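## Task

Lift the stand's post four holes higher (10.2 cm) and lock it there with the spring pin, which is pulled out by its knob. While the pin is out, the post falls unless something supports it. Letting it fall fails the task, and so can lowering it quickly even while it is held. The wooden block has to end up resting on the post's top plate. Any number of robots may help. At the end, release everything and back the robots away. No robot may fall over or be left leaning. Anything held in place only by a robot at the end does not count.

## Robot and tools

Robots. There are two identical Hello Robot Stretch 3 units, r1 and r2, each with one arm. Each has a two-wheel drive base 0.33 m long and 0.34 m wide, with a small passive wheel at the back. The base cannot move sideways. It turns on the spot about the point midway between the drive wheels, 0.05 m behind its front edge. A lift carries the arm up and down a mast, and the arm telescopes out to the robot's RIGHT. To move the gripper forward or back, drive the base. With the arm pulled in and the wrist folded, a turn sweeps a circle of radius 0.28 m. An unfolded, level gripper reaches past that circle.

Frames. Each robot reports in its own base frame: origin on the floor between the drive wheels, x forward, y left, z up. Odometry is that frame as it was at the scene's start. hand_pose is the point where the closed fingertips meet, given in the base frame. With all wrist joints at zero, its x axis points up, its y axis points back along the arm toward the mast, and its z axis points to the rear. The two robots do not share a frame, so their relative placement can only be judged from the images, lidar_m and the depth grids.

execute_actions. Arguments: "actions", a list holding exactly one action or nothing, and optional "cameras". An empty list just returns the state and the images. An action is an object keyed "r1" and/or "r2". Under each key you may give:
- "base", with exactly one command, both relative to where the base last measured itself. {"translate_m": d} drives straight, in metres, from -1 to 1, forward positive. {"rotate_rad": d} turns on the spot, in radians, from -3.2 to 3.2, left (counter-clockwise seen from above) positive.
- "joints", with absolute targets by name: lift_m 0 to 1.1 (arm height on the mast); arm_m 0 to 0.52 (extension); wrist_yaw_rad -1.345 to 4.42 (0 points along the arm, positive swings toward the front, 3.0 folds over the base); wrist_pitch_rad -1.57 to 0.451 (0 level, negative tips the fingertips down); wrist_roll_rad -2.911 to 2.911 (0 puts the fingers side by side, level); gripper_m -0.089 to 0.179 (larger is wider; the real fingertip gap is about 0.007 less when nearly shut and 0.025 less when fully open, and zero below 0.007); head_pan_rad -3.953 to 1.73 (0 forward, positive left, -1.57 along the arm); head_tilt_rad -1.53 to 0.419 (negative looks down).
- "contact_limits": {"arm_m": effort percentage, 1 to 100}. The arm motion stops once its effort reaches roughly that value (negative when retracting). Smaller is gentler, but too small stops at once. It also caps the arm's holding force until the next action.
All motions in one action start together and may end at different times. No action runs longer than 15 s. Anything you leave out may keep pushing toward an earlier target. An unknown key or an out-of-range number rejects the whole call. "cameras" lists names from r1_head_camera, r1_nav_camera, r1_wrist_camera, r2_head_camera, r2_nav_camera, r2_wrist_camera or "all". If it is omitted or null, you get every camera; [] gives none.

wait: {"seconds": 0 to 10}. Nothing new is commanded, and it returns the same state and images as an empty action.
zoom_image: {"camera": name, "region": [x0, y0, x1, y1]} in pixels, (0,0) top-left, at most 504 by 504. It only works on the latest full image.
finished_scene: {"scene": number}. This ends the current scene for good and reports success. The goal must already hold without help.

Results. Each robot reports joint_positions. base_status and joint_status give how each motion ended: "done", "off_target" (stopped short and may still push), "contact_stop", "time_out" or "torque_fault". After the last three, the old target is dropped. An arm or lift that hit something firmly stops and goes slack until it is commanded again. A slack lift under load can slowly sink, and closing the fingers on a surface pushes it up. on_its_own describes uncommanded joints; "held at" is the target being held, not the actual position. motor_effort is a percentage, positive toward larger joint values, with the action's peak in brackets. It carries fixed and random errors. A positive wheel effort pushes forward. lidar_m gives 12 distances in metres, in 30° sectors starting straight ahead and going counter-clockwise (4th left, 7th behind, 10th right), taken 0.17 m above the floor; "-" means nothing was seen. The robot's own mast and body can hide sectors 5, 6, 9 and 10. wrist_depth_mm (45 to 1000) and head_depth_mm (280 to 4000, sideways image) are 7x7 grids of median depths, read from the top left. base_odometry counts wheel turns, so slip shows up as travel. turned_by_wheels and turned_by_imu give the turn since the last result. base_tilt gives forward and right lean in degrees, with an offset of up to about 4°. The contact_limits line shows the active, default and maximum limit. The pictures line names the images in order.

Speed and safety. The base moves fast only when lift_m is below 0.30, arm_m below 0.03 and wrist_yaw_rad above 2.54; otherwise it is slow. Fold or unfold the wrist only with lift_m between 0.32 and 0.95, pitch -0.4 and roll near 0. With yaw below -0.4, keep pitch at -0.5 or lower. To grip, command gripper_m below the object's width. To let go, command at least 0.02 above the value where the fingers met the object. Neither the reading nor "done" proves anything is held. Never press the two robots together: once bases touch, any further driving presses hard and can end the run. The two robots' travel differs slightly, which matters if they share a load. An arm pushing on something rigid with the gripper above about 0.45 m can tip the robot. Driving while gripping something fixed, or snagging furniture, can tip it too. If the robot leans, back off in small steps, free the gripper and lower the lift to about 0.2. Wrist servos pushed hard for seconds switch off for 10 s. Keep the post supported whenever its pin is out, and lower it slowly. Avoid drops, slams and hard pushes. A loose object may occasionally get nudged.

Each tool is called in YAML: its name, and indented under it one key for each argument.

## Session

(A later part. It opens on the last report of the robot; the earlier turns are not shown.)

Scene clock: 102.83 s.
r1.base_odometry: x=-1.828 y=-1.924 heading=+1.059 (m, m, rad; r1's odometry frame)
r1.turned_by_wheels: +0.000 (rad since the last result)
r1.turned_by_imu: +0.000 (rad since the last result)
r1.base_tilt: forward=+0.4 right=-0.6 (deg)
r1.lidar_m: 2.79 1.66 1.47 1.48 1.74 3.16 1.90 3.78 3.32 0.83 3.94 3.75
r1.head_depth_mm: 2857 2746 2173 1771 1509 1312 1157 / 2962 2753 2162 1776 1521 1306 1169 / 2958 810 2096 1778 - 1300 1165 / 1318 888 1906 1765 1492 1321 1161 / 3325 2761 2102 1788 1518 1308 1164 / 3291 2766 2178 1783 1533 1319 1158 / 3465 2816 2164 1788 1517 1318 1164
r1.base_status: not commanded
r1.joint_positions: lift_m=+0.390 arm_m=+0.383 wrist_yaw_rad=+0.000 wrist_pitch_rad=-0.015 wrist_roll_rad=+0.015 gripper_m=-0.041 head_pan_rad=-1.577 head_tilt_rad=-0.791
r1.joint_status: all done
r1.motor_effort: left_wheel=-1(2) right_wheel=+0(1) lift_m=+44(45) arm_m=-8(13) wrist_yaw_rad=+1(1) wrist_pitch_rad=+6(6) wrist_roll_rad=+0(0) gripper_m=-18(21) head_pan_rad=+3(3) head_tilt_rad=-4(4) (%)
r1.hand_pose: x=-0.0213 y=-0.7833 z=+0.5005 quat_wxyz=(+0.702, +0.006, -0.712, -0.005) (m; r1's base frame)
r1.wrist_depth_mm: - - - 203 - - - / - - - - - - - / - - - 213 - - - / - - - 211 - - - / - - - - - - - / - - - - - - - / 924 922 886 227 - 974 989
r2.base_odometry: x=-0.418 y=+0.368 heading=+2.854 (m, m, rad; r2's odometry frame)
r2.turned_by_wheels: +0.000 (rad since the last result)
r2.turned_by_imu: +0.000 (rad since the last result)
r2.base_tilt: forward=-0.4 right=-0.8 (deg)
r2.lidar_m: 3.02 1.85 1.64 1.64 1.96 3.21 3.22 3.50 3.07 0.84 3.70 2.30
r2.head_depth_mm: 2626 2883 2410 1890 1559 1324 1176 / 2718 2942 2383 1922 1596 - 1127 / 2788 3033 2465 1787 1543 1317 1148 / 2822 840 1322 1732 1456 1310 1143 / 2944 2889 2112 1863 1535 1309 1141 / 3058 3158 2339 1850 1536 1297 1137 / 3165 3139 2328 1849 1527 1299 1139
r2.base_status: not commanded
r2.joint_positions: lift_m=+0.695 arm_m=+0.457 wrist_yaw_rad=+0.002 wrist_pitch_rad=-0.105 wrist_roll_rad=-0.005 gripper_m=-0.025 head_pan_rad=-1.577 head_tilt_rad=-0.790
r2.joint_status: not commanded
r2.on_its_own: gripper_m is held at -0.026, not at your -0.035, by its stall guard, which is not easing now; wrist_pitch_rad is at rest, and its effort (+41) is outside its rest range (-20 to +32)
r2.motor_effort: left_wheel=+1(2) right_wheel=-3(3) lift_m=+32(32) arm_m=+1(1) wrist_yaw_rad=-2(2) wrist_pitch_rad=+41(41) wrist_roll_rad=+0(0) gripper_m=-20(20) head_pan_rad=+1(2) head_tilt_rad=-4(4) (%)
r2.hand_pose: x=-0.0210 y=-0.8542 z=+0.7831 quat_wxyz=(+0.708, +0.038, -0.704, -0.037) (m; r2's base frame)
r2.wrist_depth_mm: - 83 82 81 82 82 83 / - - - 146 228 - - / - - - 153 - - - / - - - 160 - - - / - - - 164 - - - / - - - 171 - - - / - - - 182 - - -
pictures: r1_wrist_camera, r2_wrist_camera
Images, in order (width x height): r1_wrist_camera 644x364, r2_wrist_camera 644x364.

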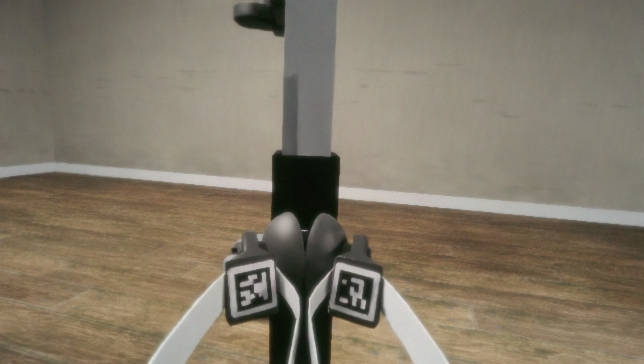

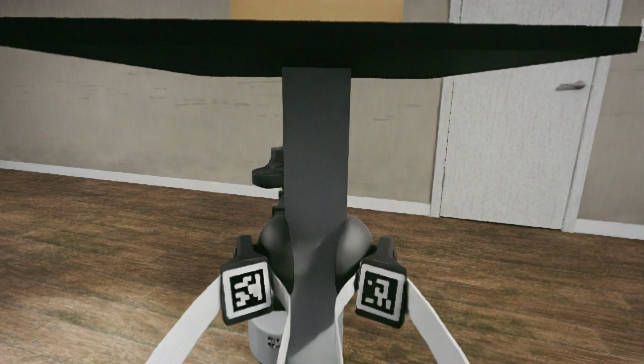

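execute_actions:
  actions:
    - {"r1":{"joints":{"gripper_m":0.035,"arm_m":0.4}},"r2":{"joints":{"lift_m":0.702}}}
  cameras: []

execute_actions:
  actions:
    - {"r1":{"joints":{"gripper_m":-0.04}},"r2":{"joints":{"lift_m":0.708}}}
  cameras: ["r1_wrist_camera"]

execute_actions:
  actions:
    - {"r1":{"joints":{"arm_m":0.388}}}
  cameras: ["r1_wrist_camera","r2_wrist_camera"]

Scene clock: 109.77 s.
r1.base_odometry: x=-1.828 y=-1.924 heading=+1.059 (m, m, rad; r1's odometry frame)
r1.turned_by_wheels: +0.000 (rad since the last result)
r1.turned_by_imu: +0.001 (rad since the last result)
r1.base_tilt: forward=+0.5 right=-0.6 (deg)
r1.lidar_m: 2.80 1.65 1.47 1.47 1.74 3.18 1.90 3.79 3.31 0.83 3.94 3.75
r1.head_depth_mm: 2862 2762 2155 1763 1516 1312 1163 / 2921 2730 2120 1779 1513 1317 1176 / 2987 813 2109 1747 - 1320 1160 / 1294 886 1890 1745 1499 1311 1163 / 3302 2780 2119 1774 1505 1314 1167 / 3340 2793 2203 1771 1517 1316 1164 / 3394 2810 2169 1787 1515 1308 1169
r1.base_status: not commanded
r1.joint_positions: lift_m=+0.390 arm_m=+0.400 wrist_yaw_rad=+0.000 wrist_pitch_rad=-0.021 wrist_roll_rad=+0.015 gripper_m=+0.035 head_pan_rad=-1.577 head_tilt_rad=-0.791
r1.joint_status: all done
r1.motor_effort: left_wheel=-2(3) right_wheel=+2(4) lift_m=+43(44) arm_m=+7(23) wrist_yaw_rad=+0(0) wrist_pitch_rad=+9(9) wrist_roll_rad=+0(0) gripper_m=+0(79) head_pan_rad=+3(3) head_tilt_rad=-5(5) (%)
r1.hand_pose: x=-0.0214 y=-0.8002 z=+0.4991 quat_wxyz=(+0.702, +0.008, -0.712, -0.008) (m; r1's base frame)
r1.wrist_depth_mm: - - - 187 - - - / - - - 191 - - - / - - - 196 - - - / - - - 193 - - - / - - - 196 - - - / - - - 200 - - - / 910 927 900 209 967 945 -
r2.base_odometry: x=-0.418 y=+0.368 heading=+2.854 (m, m, rad; r2's odometry frame)
r2.turned_by_wheels: +0.000 (rad since the last result)
r2.turned_by_imu: +0.000 (rad since the last result)
r2.base_tilt: forward=-0.5 right=-0.7 (deg)
r2.lidar_m: 3.01 1.85 1.64 1.64 1.96 3.22 3.23 3.51 3.07 0.84 3.69 2.30
r2.head_depth_mm: 2622 2901 2402 1895 1551 1319 1176 / 2690 2971 2369 1932 - - 1138 / 2804 3032 2484 1760 1537 1325 1143 / 2843 843 1317 1737 1463 1315 1139 / 2936 2912 2109 1852 1534 1314 1144 / 3094 3193 2343 1845 1532 1303 1141 / 3152 3160 2346 1844 1517 1302 1132
r2.base_status: not commanded
r2.joint_positions: lift_m=+0.701 arm_m=+0.457 wrist_yaw_rad=+0.002 wrist_pitch_rad=-0.118 wrist_roll_rad=-0.005 gripper_m=-0.025 head_pan_rad=-1.577 head_tilt_rad=-0.790
r2.joint_status: all done
r2.on_its_own: gripper_m is held at -0.026, not at your -0.035, by its stall guard, which is not easing now; wrist_pitch_rad is at rest, and its effort (+46) is outside its rest range (-20 to +32)
r2.motor_effort: left_wheel=+1(2) right_wheel=-3(3) lift_m=+33(31) arm_m=+1(1) wrist_yaw_rad=-3(3) wrist_pitch_rad=+46(46) wrist_roll_rad=+0(0) gripper_m=-19(20) head_pan_rad=+2(2) head_tilt_rad=-3(4) (%)
r2.hand_pose: x=-0.0210 y=-0.8535 z=+0.7859 quat_wxyz=(+0.708, +0.043, -0.704, -0.041) (m; r2's base frame)
r2.wrist_depth_mm: - 80 80 81 115 - - / - - - 144 - - - / - - - 152 - - - / - - - 159 - - - / - - - 164 - - - / - - - 172 - - - / - - - 185 - - -
pictures: none
No camera images: the call's "cameras" was empty. Leave "cameras" out to get every camera's image.

Scene clock: 111.00 s.
r1.base_odometry: x=-1.828 y=-1.924 heading=+1.059 (m, m, rad; r1's odometry frame)
r1.turned_by_wheels: +0.000 (rad since the last result)
r1.turned_by_imu: +0.000 (rad since the last result)
r1.base_tilt: forward=+0.5 right=-0.6 (deg)
r1.lidar_m: 2.80 1.66 1.47 1.47 1.74 3.17 1.90 3.79 3.31 0.83 3.91 3.74
r1.head_depth_mm: 2849 2726 2165 1777 1510 1308 1162 / 2930 2714 2177 1773 1513 1305 1174 / 2996 812 2119 1736 - 1316 1157 / 1207 881 1889 1740 1508 1314 1165 / 3262 2774 2119 1784 1495 1316 1161 / 3341 2759 2176 1795 1512 1304 1161 / 3434 2733 2186 1785 1504 1312 1161
r1.base_status: not commanded
r1.joint_positions: lift_m=+0.390 arm_m=+0.400 wrist_yaw_rad=+0.000 wrist_pitch_rad=-0.019 wrist_roll_rad=+0.015 gripper_m=-0.039 head_pan_rad=-1.577 head_tilt_rad=-0.791
r1.joint_status: all done
r1.motor_effort: left_wheel=-2(2) right_wheel=+2(2) lift_m=+43(42) arm_m=+4(7) wrist_yaw_rad=+1(1) wrist_pitch_rad=+8(9) wrist_roll_rad=-1(1) gripper_m=-21(96) head_pan_rad=+3(3) head_tilt_rad=-4(5) (%)
r1.hand_pose: x=-0.0214 y=-0.8005 z=+0.4996 quat_wxyz=(+0.702, +0.007, -0.712, -0.007) (m; r1's base frame)
r1.wrist_depth_mm: - - - 187 - - - / - - - 191 - - - / - - - 197 - - - / - - - 192 - - - / - - - 195 - - - / - - - 162 - - - / 934 906 894 536 996 - -
r2.base_odometry: x=-0.418 y=+0.368 heading=+2.854 (m, m, rad; r2's odometry frame)
r2.turned_by_wheels: +0.000 (rad since the last result)
r2.turned_by_imu: +0.000 (rad since the last result)
r2.base_tilt: forward=-0.5 right=-0.7 (deg)
r2.lidar_m: 3.02 1.84 1.64 1.64 1.96 3.22 3.22 3.49 3.07 0.84 3.70 2.30
r2.head_depth_mm: 2642 2906 2381 1888 1560 1326 - / 2744 2972 2383 1934 - - 1154 / 2769 3047 2583 1805 1542 1316 1148 / 2848 840 1324 1759 1459 1315 1146 / 2949 2887 2099 1849 1532 1316 1145 / 3047 3176 2340 1852 1533 1302 1140 / 3167 3138 2333 1845 1520 1306 1140
r2.base_status: not commanded
r2.joint_positions: lift_m=+0.707 arm_m=+0.457 wrist_yaw_rad=+0.002 wrist_pitch_rad=-0.136 wrist_roll_rad=-0.005 gripper_m=-0.025 head_pan_rad=-1.577 head_tilt_rad=-0.790
r2.joint_status: all done
r2.on_its_own: gripper_m is held at -0.026, not at your -0.035, by its stall guard, which is not easing now; wrist_pitch_rad is at rest, and its effort (+53) is outside its rest range (-20 to +32)
r2.motor_effort: left_wheel=+2(2) right_wheel=-2(2) lift_m=+33(32) arm_m=+1(1) wrist_yaw_rad=-3(3) wrist_pitch_rad=+53(53) wrist_roll_rad=+0(0) gripper_m=-19(19) head_pan_rad=+3(2) head_tilt_rad=-3(4) (%)
r2.hand_pose: x=-0.0210 y=-0.8525 z=+0.7873 quat_wxyz=(+0.708, +0.049, -0.703, -0.048) (m; r2's base frame)
r2.wrist_depth_mm: - - 113 114 115 - - / - - - 144 - - - / - - - 152 - - - / - - - 161 - - - / - - - 165 - - - / - - - 175 - - - / - - - 186 - - -
pictures: r1_wrist_camera
Images, in order (width x height): r1_wrist_camera 644x364.

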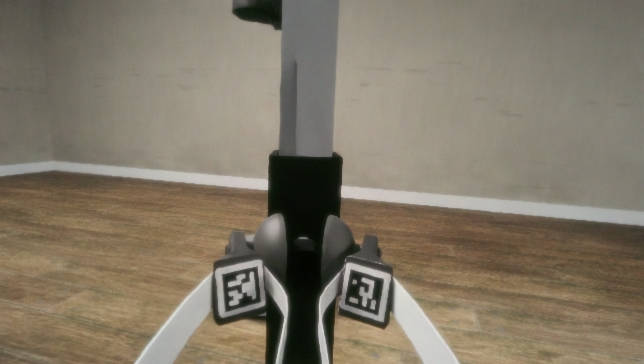

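Scene clock: 111.87 s.
r1.base_odometry: x=-1.828 y=-1.924 heading=+1.059 (m, m, rad; r1's odometry frame)
r1.turned_by_wheels: +0.000 (rad since the last result)
r1.turned_by_imu: +0.000 (rad since the last result)
r1.base_tilt: forward=+0.3 right=-0.6 (deg)
r1.lidar_m: 2.80 1.66 1.47 1.47 1.74 3.17 1.90 3.80 3.32 0.83 3.92 3.75
r1.head_depth_mm: 2855 2712 2171 1774 1502 1319 1153 / 2916 2773 2175 1776 1511 1311 1176 / 2912 809 2099 1770 - 1308 1163 / 1214 890 1892 1739 1511 1313 1165 / 3268 2760 2100 1777 1514 1317 1172 / 3335 2754 2155 1774 1508 1309 1164 / 3468 2823 2166 1796 1518 1314 1164
r1.base_status: not commanded
r1.joint_positions: lift_m=+0.390 arm_m=+0.389 wrist_yaw_rad=+0.000 wrist_pitch_rad=-0.017 wrist_roll_rad=+0.015 gripper_m=-0.036 head_pan_rad=-1.577 head_tilt_rad=-0.791
r1.joint_status: all done
r1.motor_effort: left_wheel=-1(2) right_wheel=+1(1) lift_m=+43(42) arm_m=-9(12) wrist_yaw_rad=+0(0) wrist_pitch_rad=+7(8) wrist_roll_rad=-1(0) gripper_m=-18(21) head_pan_rad=+3(3) head_tilt_rad=-6(4) (%)
r1.hand_pose: x=-0.0214 y=-0.7893 z=+0.5001 quat_wxyz=(+0.702, +0.006, -0.712, -0.006) (m; r1's base frame)
r1.wrist_depth_mm: - - - 199 - - - / - - - 203 - - - / - - - 207 - - - / - - - 205 - - - / - - - 206 - - - / - - - 214 - - - / 903 939 898 221 957 978 -
r2.base_odometry: x=-0.418 y=+0.368 heading=+2.854 (m, m, rad; r2's odometry frame)
r2.turned_by_wheels: +0.000 (rad since the last result)
r2.turned_by_imu: +0.000 (rad since the last result)
r2.base_tilt: forward=-0.5 right=-0.7 (deg)
r2.lidar_m: 3.02 1.85 1.64 1.64 1.95 3.18 3.21 3.49 3.06 0.84 3.69 2.30
r2.head_depth_mm: 2643 2887 2399 1875 1556 1324 - / 2690 2955 2364 1937 - - 1156 / 2810 3043 2536 1812 1554 1321 1151 / 2817 841 1335 1755 1460 1318 1148 / 2968 2904 2111 1851 1540 1312 1146 / 3040 3191 2322 1853 1529 1309 1139 / 3164 3123 2306 1841 1525 1305 1134
r2.base_status: not commanded
r2.joint_positions: lift_m=+0.707 arm_m=+0.457 wrist_yaw_rad=+0.002 wrist_pitch_rad=-0.136 wrist_roll_rad=-0.005 gripper_m=-0.025 head_pan_rad=-1.577 head_tilt_rad=-0.790
r2.joint_status: not commanded
r2.on_its_own: gripper_m is held at -0.026, not at your -0.035, by its stall guard, which is not easing now; wrist_pitch_rad is at rest, and its effort (+52) is outside its rest range (-20 to +32)
r2.motor_effort: left_wheel=+2(1) right_wheel=-3(3) lift_m=+34(33) arm_m=+1(1) wrist_yaw_rad=-3(3) wrist_pitch_rad=+52(53) wrist_roll_rad=+0(0) gripper_m=-20(19) head_pan_rad=+2(2) head_tilt_rad=-4(4) (%)
r2.hand_pose: x=-0.0210 y=-0.8525 z=+0.7873 quat_wxyz=(+0.708, +0.049, -0.703, -0.048) (m; r2's base frame)
r2.wrist_depth_mm: - - 114 114 115 - - / - - - 144 - - - / - - - 152 - - - / - - - 160 - - - / - - - 166 - - - / - - - 175 - - - / - - - 187 - - -
pictures: r1_wrist_camera, r2_wrist_camera
Images, in order (width x height): r1_wrist_camera 644x364, r2_wrist_camera 644x364.

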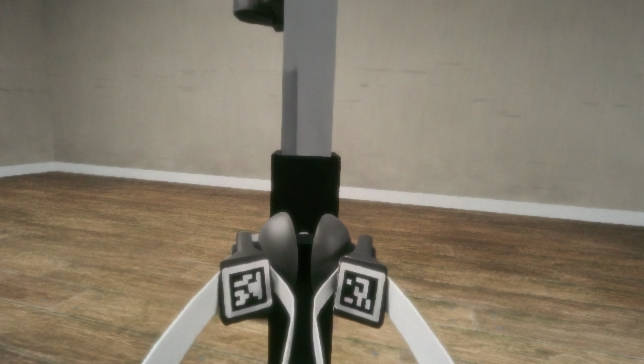

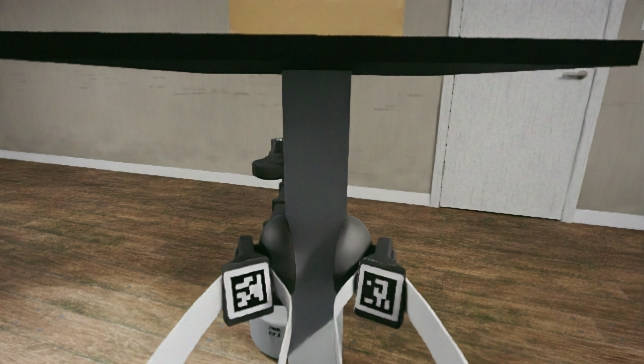

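execute_actions:
  actions:
    - {"r1":{"joints":{"gripper_m":0.035,"arm_m":0.4}},"r2":{"joints":{"lift_m":0.699}}}
  cameras: []

execute_actions:
  actions:
    - {"r1":{"joints":{"gripper_m":-0.04}}}
  cameras: []

execute_actions:
  actions:
    - {"r1":{"joints":{"arm_m":0.386}}}
  cameras: ["r1_wrist_camera","r2_wrist_camera"]

Scene clock: 116.33 s.
r1.base_odometry: x=-1.828 y=-1.924 heading=+1.059 (m, m, rad; r1's odometry frame)
r1.turned_by_wheels: +0.000 (rad since the last result)
r1.turned_by_imu: +0.001 (rad since the last result)
r1.base_tilt: forward=+0.4 right=-0.6 (deg)
r1.lidar_m: 2.80 1.65 1.47 1.48 1.74 3.16 1.91 3.79 3.31 0.83 3.93 3.74
r1.head_depth_mm: 2835 2769 2164 1777 1503 1320 1167 / 3000 2767 2168 1793 1509 1315 1169 / 2970 815 2102 1728 - 1309 1162 / 1300 889 1911 1749 1500 1325 1163 / 3230 2775 2090 1780 1518 1319 1162 / 3307 2815 2156 1789 1511 1307 1171 / 3395 2781 2173 1790 1519 1306 1162
r1.base_status: not commanded
r1.joint_positions: lift_m=+0.390 arm_m=+0.400 wrist_yaw_rad=+0.000 wrist_pitch_rad=-0.021 wrist_roll_rad=+0.015 gripper_m=+0.035 head_pan_rad=-1.577 head_tilt_rad=-0.791
r1.joint_status: all done
r1.motor_effort: left_wheel=-2(3) right_wheel=+2(3) lift_m=+42(43) arm_m=+7(16) wrist_yaw_rad=+0(0) wrist_pitch_rad=+9(9) wrist_roll_rad=+0(0) gripper_m=+0(77) head_pan_rad=+3(3) head_tilt_rad=-5(5) (%)
r1.hand_pose: x=-0.0214 y=-0.8002 z=+0.4991 quat_wxyz=(+0.702, +0.008, -0.712, -0.008) (m; r1's base frame)
r1.wrist_depth_mm: - - - 187 - - - / - - - 191 - - - / - - - 196 - - - / - - - 193 - - - / - - - 196 - - - / - - - 202 - - - / 908 882 897 208 942 985 -
r2.base_odometry: x=-0.418 y=+0.368 heading=+2.854 (m, m, rad; r2's odometry frame)
r2.turned_by_wheels: +0.000 (rad since the last result)
r2.turned_by_imu: +0.000 (rad since the last result)
r2.base_tilt: forward=-0.5 right=-0.8 (deg)
r2.lidar_m: 3.02 1.84 1.64 1.64 1.96 3.23 3.24 3.50 3.06 0.84 3.68 2.30
r2.head_depth_mm: 2616 2906 2388 1891 1555 1333 1190 / 2690 2976 2386 1934 - - 1142 / 2820 3034 2463 1769 1524 1319 1152 / 2859 841 1306 1736 1461 1312 1146 / 2950 2880 2179 1855 1535 1315 1142 / 3088 3172 2347 1849 1535 1309 1142 / 3172 3165 2321 1856 1529 1302 1139
r2.base_status: not commanded
r2.joint_positions: lift_m=+0.699 arm_m=+0.457 wrist_yaw_rad=+0.002 wrist_pitch_rad=-0.138 wrist_roll_rad=-0.005 gripper_m=-0.025 head_pan_rad=-1.577 head_tilt_rad=-0.790
r2.joint_status: all done
r2.on_its_own: wrist_pitch_rad is held at -0.153, not at your +0.000, by its stall guard, which is not easing now; gripper_m is held at -0.026, not at your -0.035, by its stall guard, which is not easing now
r2.motor_effort: left_wheel=+2(2) right_wheel=-2(3) lift_m=+14(22) arm_m=-1(1) wrist_yaw_rad=-3(3) wrist_pitch_rad=-6(7) wrist_roll_rad=+0(0) gripper_m=-19(19) head_pan_rad=+3(2) head_tilt_rad=-5(4) (%)
r2.hand_pose: x=-0.0210 y=-0.8526 z=+0.7792 quat_wxyz=(+0.708, +0.050, -0.703, -0.048) (m; r2's base frame)
r2.wrist_depth_mm: - - 114 114 116 - - / - - - 145 - - - / - - - 153 - - - / - - - 161 - - - / - - - 166 - - - / - - - 174 - - - / - - - 187 - - -
pictures: none
No camera images: the call's "cameras" was empty. Leave "cameras" out to get every camera's image.

Scene clock: 117.57 s.
r1.base_odometry: x=-1.828 y=-1.924 heading=+1.059 (m, m, rad; r1's odometry frame)
r1.turned_by_wheels: +0.000 (rad since the last result)
r1.turned_by_imu: +0.000 (rad since the last result)
r1.base_tilt: forward=+0.4 right=-0.6 (deg)
r1.lidar_m: 2.80 1.65 1.47 1.48 1.74 3.15 1.90 3.78 3.32 0.83 3.92 3.75
r1.head_depth_mm: 2871 2719 2177 1793 1509 1306 1155 / 2929 2769 2187 1785 1514 1316 1175 / 2984 811 2114 1735 - 1321 1162 / 1303 890 1899 1746 1495 1318 1167 / 3270 2775 2105 1779 1524 1321 1157 / 3262 2786 2156 1779 1524 1316 1162 / 3441 2788 2150 1789 1513 1313 1161
r1.base_status: not commanded
r1.joint_positions: lift_m=+0.390 arm_m=+0.400 wrist_yaw_rad=+0.000 wrist_pitch_rad=-0.019 wrist_roll_rad=+0.015 gripper_m=-0.039 head_pan_rad=-1.577 head_tilt_rad=-0.791
r1.joint_status: all done
r1.motor_effort: left_wheel=-2(2) right_wheel=+1(2) lift_m=+43(43) arm_m=+4(7) wrist_yaw_rad=+0(0) wrist_pitch_rad=+8(9) wrist_roll_rad=+0(0) gripper_m=-21(95) head_pan_rad=+3(3) head_tilt_rad=-4(5) (%)
r1.hand_pose: x=-0.0214 y=-0.8005 z=+0.4996 quat_wxyz=(+0.702, +0.007, -0.712, -0.007) (m; r1's base frame)
r1.wrist_depth_mm: - - - 187 - - - / - - - 190 - - - / - - - 196 - - - / - - - 191 - - - / - - - 195 - - - / - - - 163 - - - / 919 922 880 538 953 967 -
r2.base_odometry: x=-0.418 y=+0.368 heading=+2.854 (m, m, rad; r2's odometry frame)
r2.turned_by_wheels: +0.000 (rad since the last result)
r2.turned_by_imu: +0.000 (rad since the last result)
r2.base_tilt: forward=-0.5 right=-0.8 (deg)
r2.lidar_m: 3.01 1.85 1.64 1.64 1.96 3.21 3.21 3.47 3.06 0.84 3.68 2.30
r2.head_depth_mm: 2611 2926 2386 1883 1551 1330 1188 / 2732 2965 2384 1899 - - 1140 / 2819 3052 2458 1779 1526 1317 1152 / 2822 842 1304 1736 1462 1310 1150 / 2992 2877 2195 1873 1536 1312 1143 / 3086 3209 2331 1844 1524 1311 1145 / 3148 3127 2351 1852 1527 1300 1139
r2.base_status: not commanded
r2.joint_positions: lift_m=+0.699 arm_m=+0.457 wrist_yaw_rad=+0.002 wrist_pitch_rad=-0.138 wrist_roll_rad=-0.005 gripper_m=-0.025 head_pan_rad=-1.577 head_tilt_rad=-0.790
r2.joint_status: not commanded
r2.on_its_own: wrist_pitch_rad is held at -0.153, not at your +0.000, by its stall guard, which is not easing now; gripper_m is held at -0.026, not at your -0.035, by its stall guard, which is not easing now
r2.motor_effort: left_wheel=+1(2) right_wheel=-3(2) lift_m=+14(14) arm_m=-1(1) wrist_yaw_rad=-3(3) wrist_pitch_rad=-6(6) wrist_roll_rad=+0(0) gripper_m=-19(19) head_pan_rad=+3(2) head_tilt_rad=-5(4) (%)
r2.hand_pose: x=-0.0210 y=-0.8526 z=+0.7792 quat_wxyz=(+0.708, +0.050, -0.703, -0.048) (m; r2's base frame)
r2.wrist_depth_mm: - - 114 114 115 - - / - - - 145 - - - / - - - 153 - - - / - - - 161 - - - / - - - 166 - - - / - - - 174 - - - / - - - 186 - - -
pictures: none
No camera images: the call's "cameras" was empty. Leave "cameras" out to get every camera's image.

Scene clock: 118.50 s.
r1.base_odometry: x=-1.828 y=-1.924 heading=+1.060 (m, m, rad; r1's odometry frame)
r1.turned_by_wheels: +0.000 (rad since the last result)
r1.turned_by_imu: +0.000 (rad since the last result)
r1.base_tilt: forward=+0.4 right=-0.6 (deg)
r1.lidar_m: 2.80 1.66 1.47 1.48 1.74 3.16 1.90 3.79 3.32 0.83 3.90 3.75
r1.head_depth_mm: 2873 2750 2163 1780 1507 1304 1165 / 2998 2780 2176 1779 1521 1315 1182 / 2985 809 2116 1773 - 1313 1167 / 1306 894 1909 1783 1501 1309 1159 / 3283 2743 2101 1770 1506 1320 1163 / 3281 2784 2181 1777 1511 1316 1167 / 3479 2760 2184 1797 1516 1323 1157
r1.base_status: not commanded
r1.joint_positions: lift_m=+0.390 arm_m=+0.387 wrist_yaw_rad=+0.000 wrist_pitch_rad=-0.016 wrist_roll_rad=+0.015 gripper_m=-0.036 head_pan_rad=-1.577 head_tilt_rad=-0.791
r1.joint_status: all done
r1.motor_effort: left_wheel=-1(2) right_wheel=+0(2) lift_m=+43(43) arm_m=-8(12) wrist_yaw_rad=+2(1) wrist_pitch_rad=+7(8) wrist_roll_rad=+0(0) gripper_m=-17(22) head_pan_rad=+3(3) head_tilt_rad=-5(5) (%)
r1.hand_pose: x=-0.0214 y=-0.7873 z=+0.5002 quat_wxyz=(+0.702, +0.006, -0.712, -0.006) (m; r1's base frame)
r1.wrist_depth_mm: - - - 201 - - - / - - - - - - - / - - - 211 - - - / - - - 206 - - - / - - - 209 - - - / - - - - - - - / 921 941 895 222 952 - -
r2.base_odometry: x=-0.418 y=+0.368 heading=+2.854 (m, m, rad; r2's odometry frame)
r2.turned_by_wheels: +0.000 (rad since the last result)
r2.turned_by_imu: +0.000 (rad since the last result)
r2.base_tilt: forward=-0.5 right=-0.9 (deg)
r2.lidar_m: 3.01 1.85 1.64 1.64 1.95 3.22 3.21 3.49 3.05 0.84 3.68 2.31
r2.head_depth_mm: 2625 2885 2408 1878 1551 1329 1186 / 2712 2952 2395 1918 - - 1144 / 2801 3066 2488 1780 1533 1314 1147 / 2805 843 1330 1729 1464 1312 1144 / 2957 2899 2194 1852 1538 1318 1144 / 3053 3221 2367 1866 1535 1309 1141 / 3195 3198 2338 1847 1522 1302 1139
r2.base_status: not commanded
r2.joint_positions: lift_m=+0.699 arm_m=+0.457 wrist_yaw_rad=+0.002 wrist_pitch_rad=-0.138 wrist_roll_rad=-0.005 gripper_m=-0.025 head_pan_rad=-1.577 head_tilt_rad=-0.790
r2.joint_status: not commanded
r2.on_its_own: wrist_pitch_rad is held at -0.153, not at your +0.000, by its stall guard, which is not easing now; gripper_m is held at -0.026, not at your -0.035, by its stall guard, which is not easing now
r2.motor_effort: left_wheel=+1(2) right_wheel=-3(2) lift_m=+14(14) arm_m=-1(1) wrist_yaw_rad=-4(3) wrist_pitch_rad=-6(6) wrist_roll_rad=+0(0) gripper_m=-19(18) head_pan_rad=+1(2) head_tilt_rad=-5(4) (%)
r2.hand_pose: x=-0.0210 y=-0.8526 z=+0.7792 quat_wxyz=(+0.708, +0.050, -0.703, -0.048) (m; r2's base frame)
r2.wrist_depth_mm: - - 114 114 115 - - / - - - 144 - - - / - - - 153 - - - / - - - 160 - - - / - - - 165 - - - / - - - 174 - - - / - - - 186 - - -
pictures: r1_wrist_camera, r2_wrist_camera
Images, in order (width x height): r1_wrist_camera 644x364, r2_wrist_camera 644x364.

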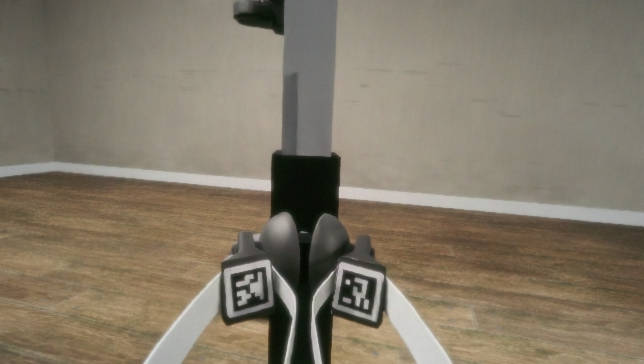

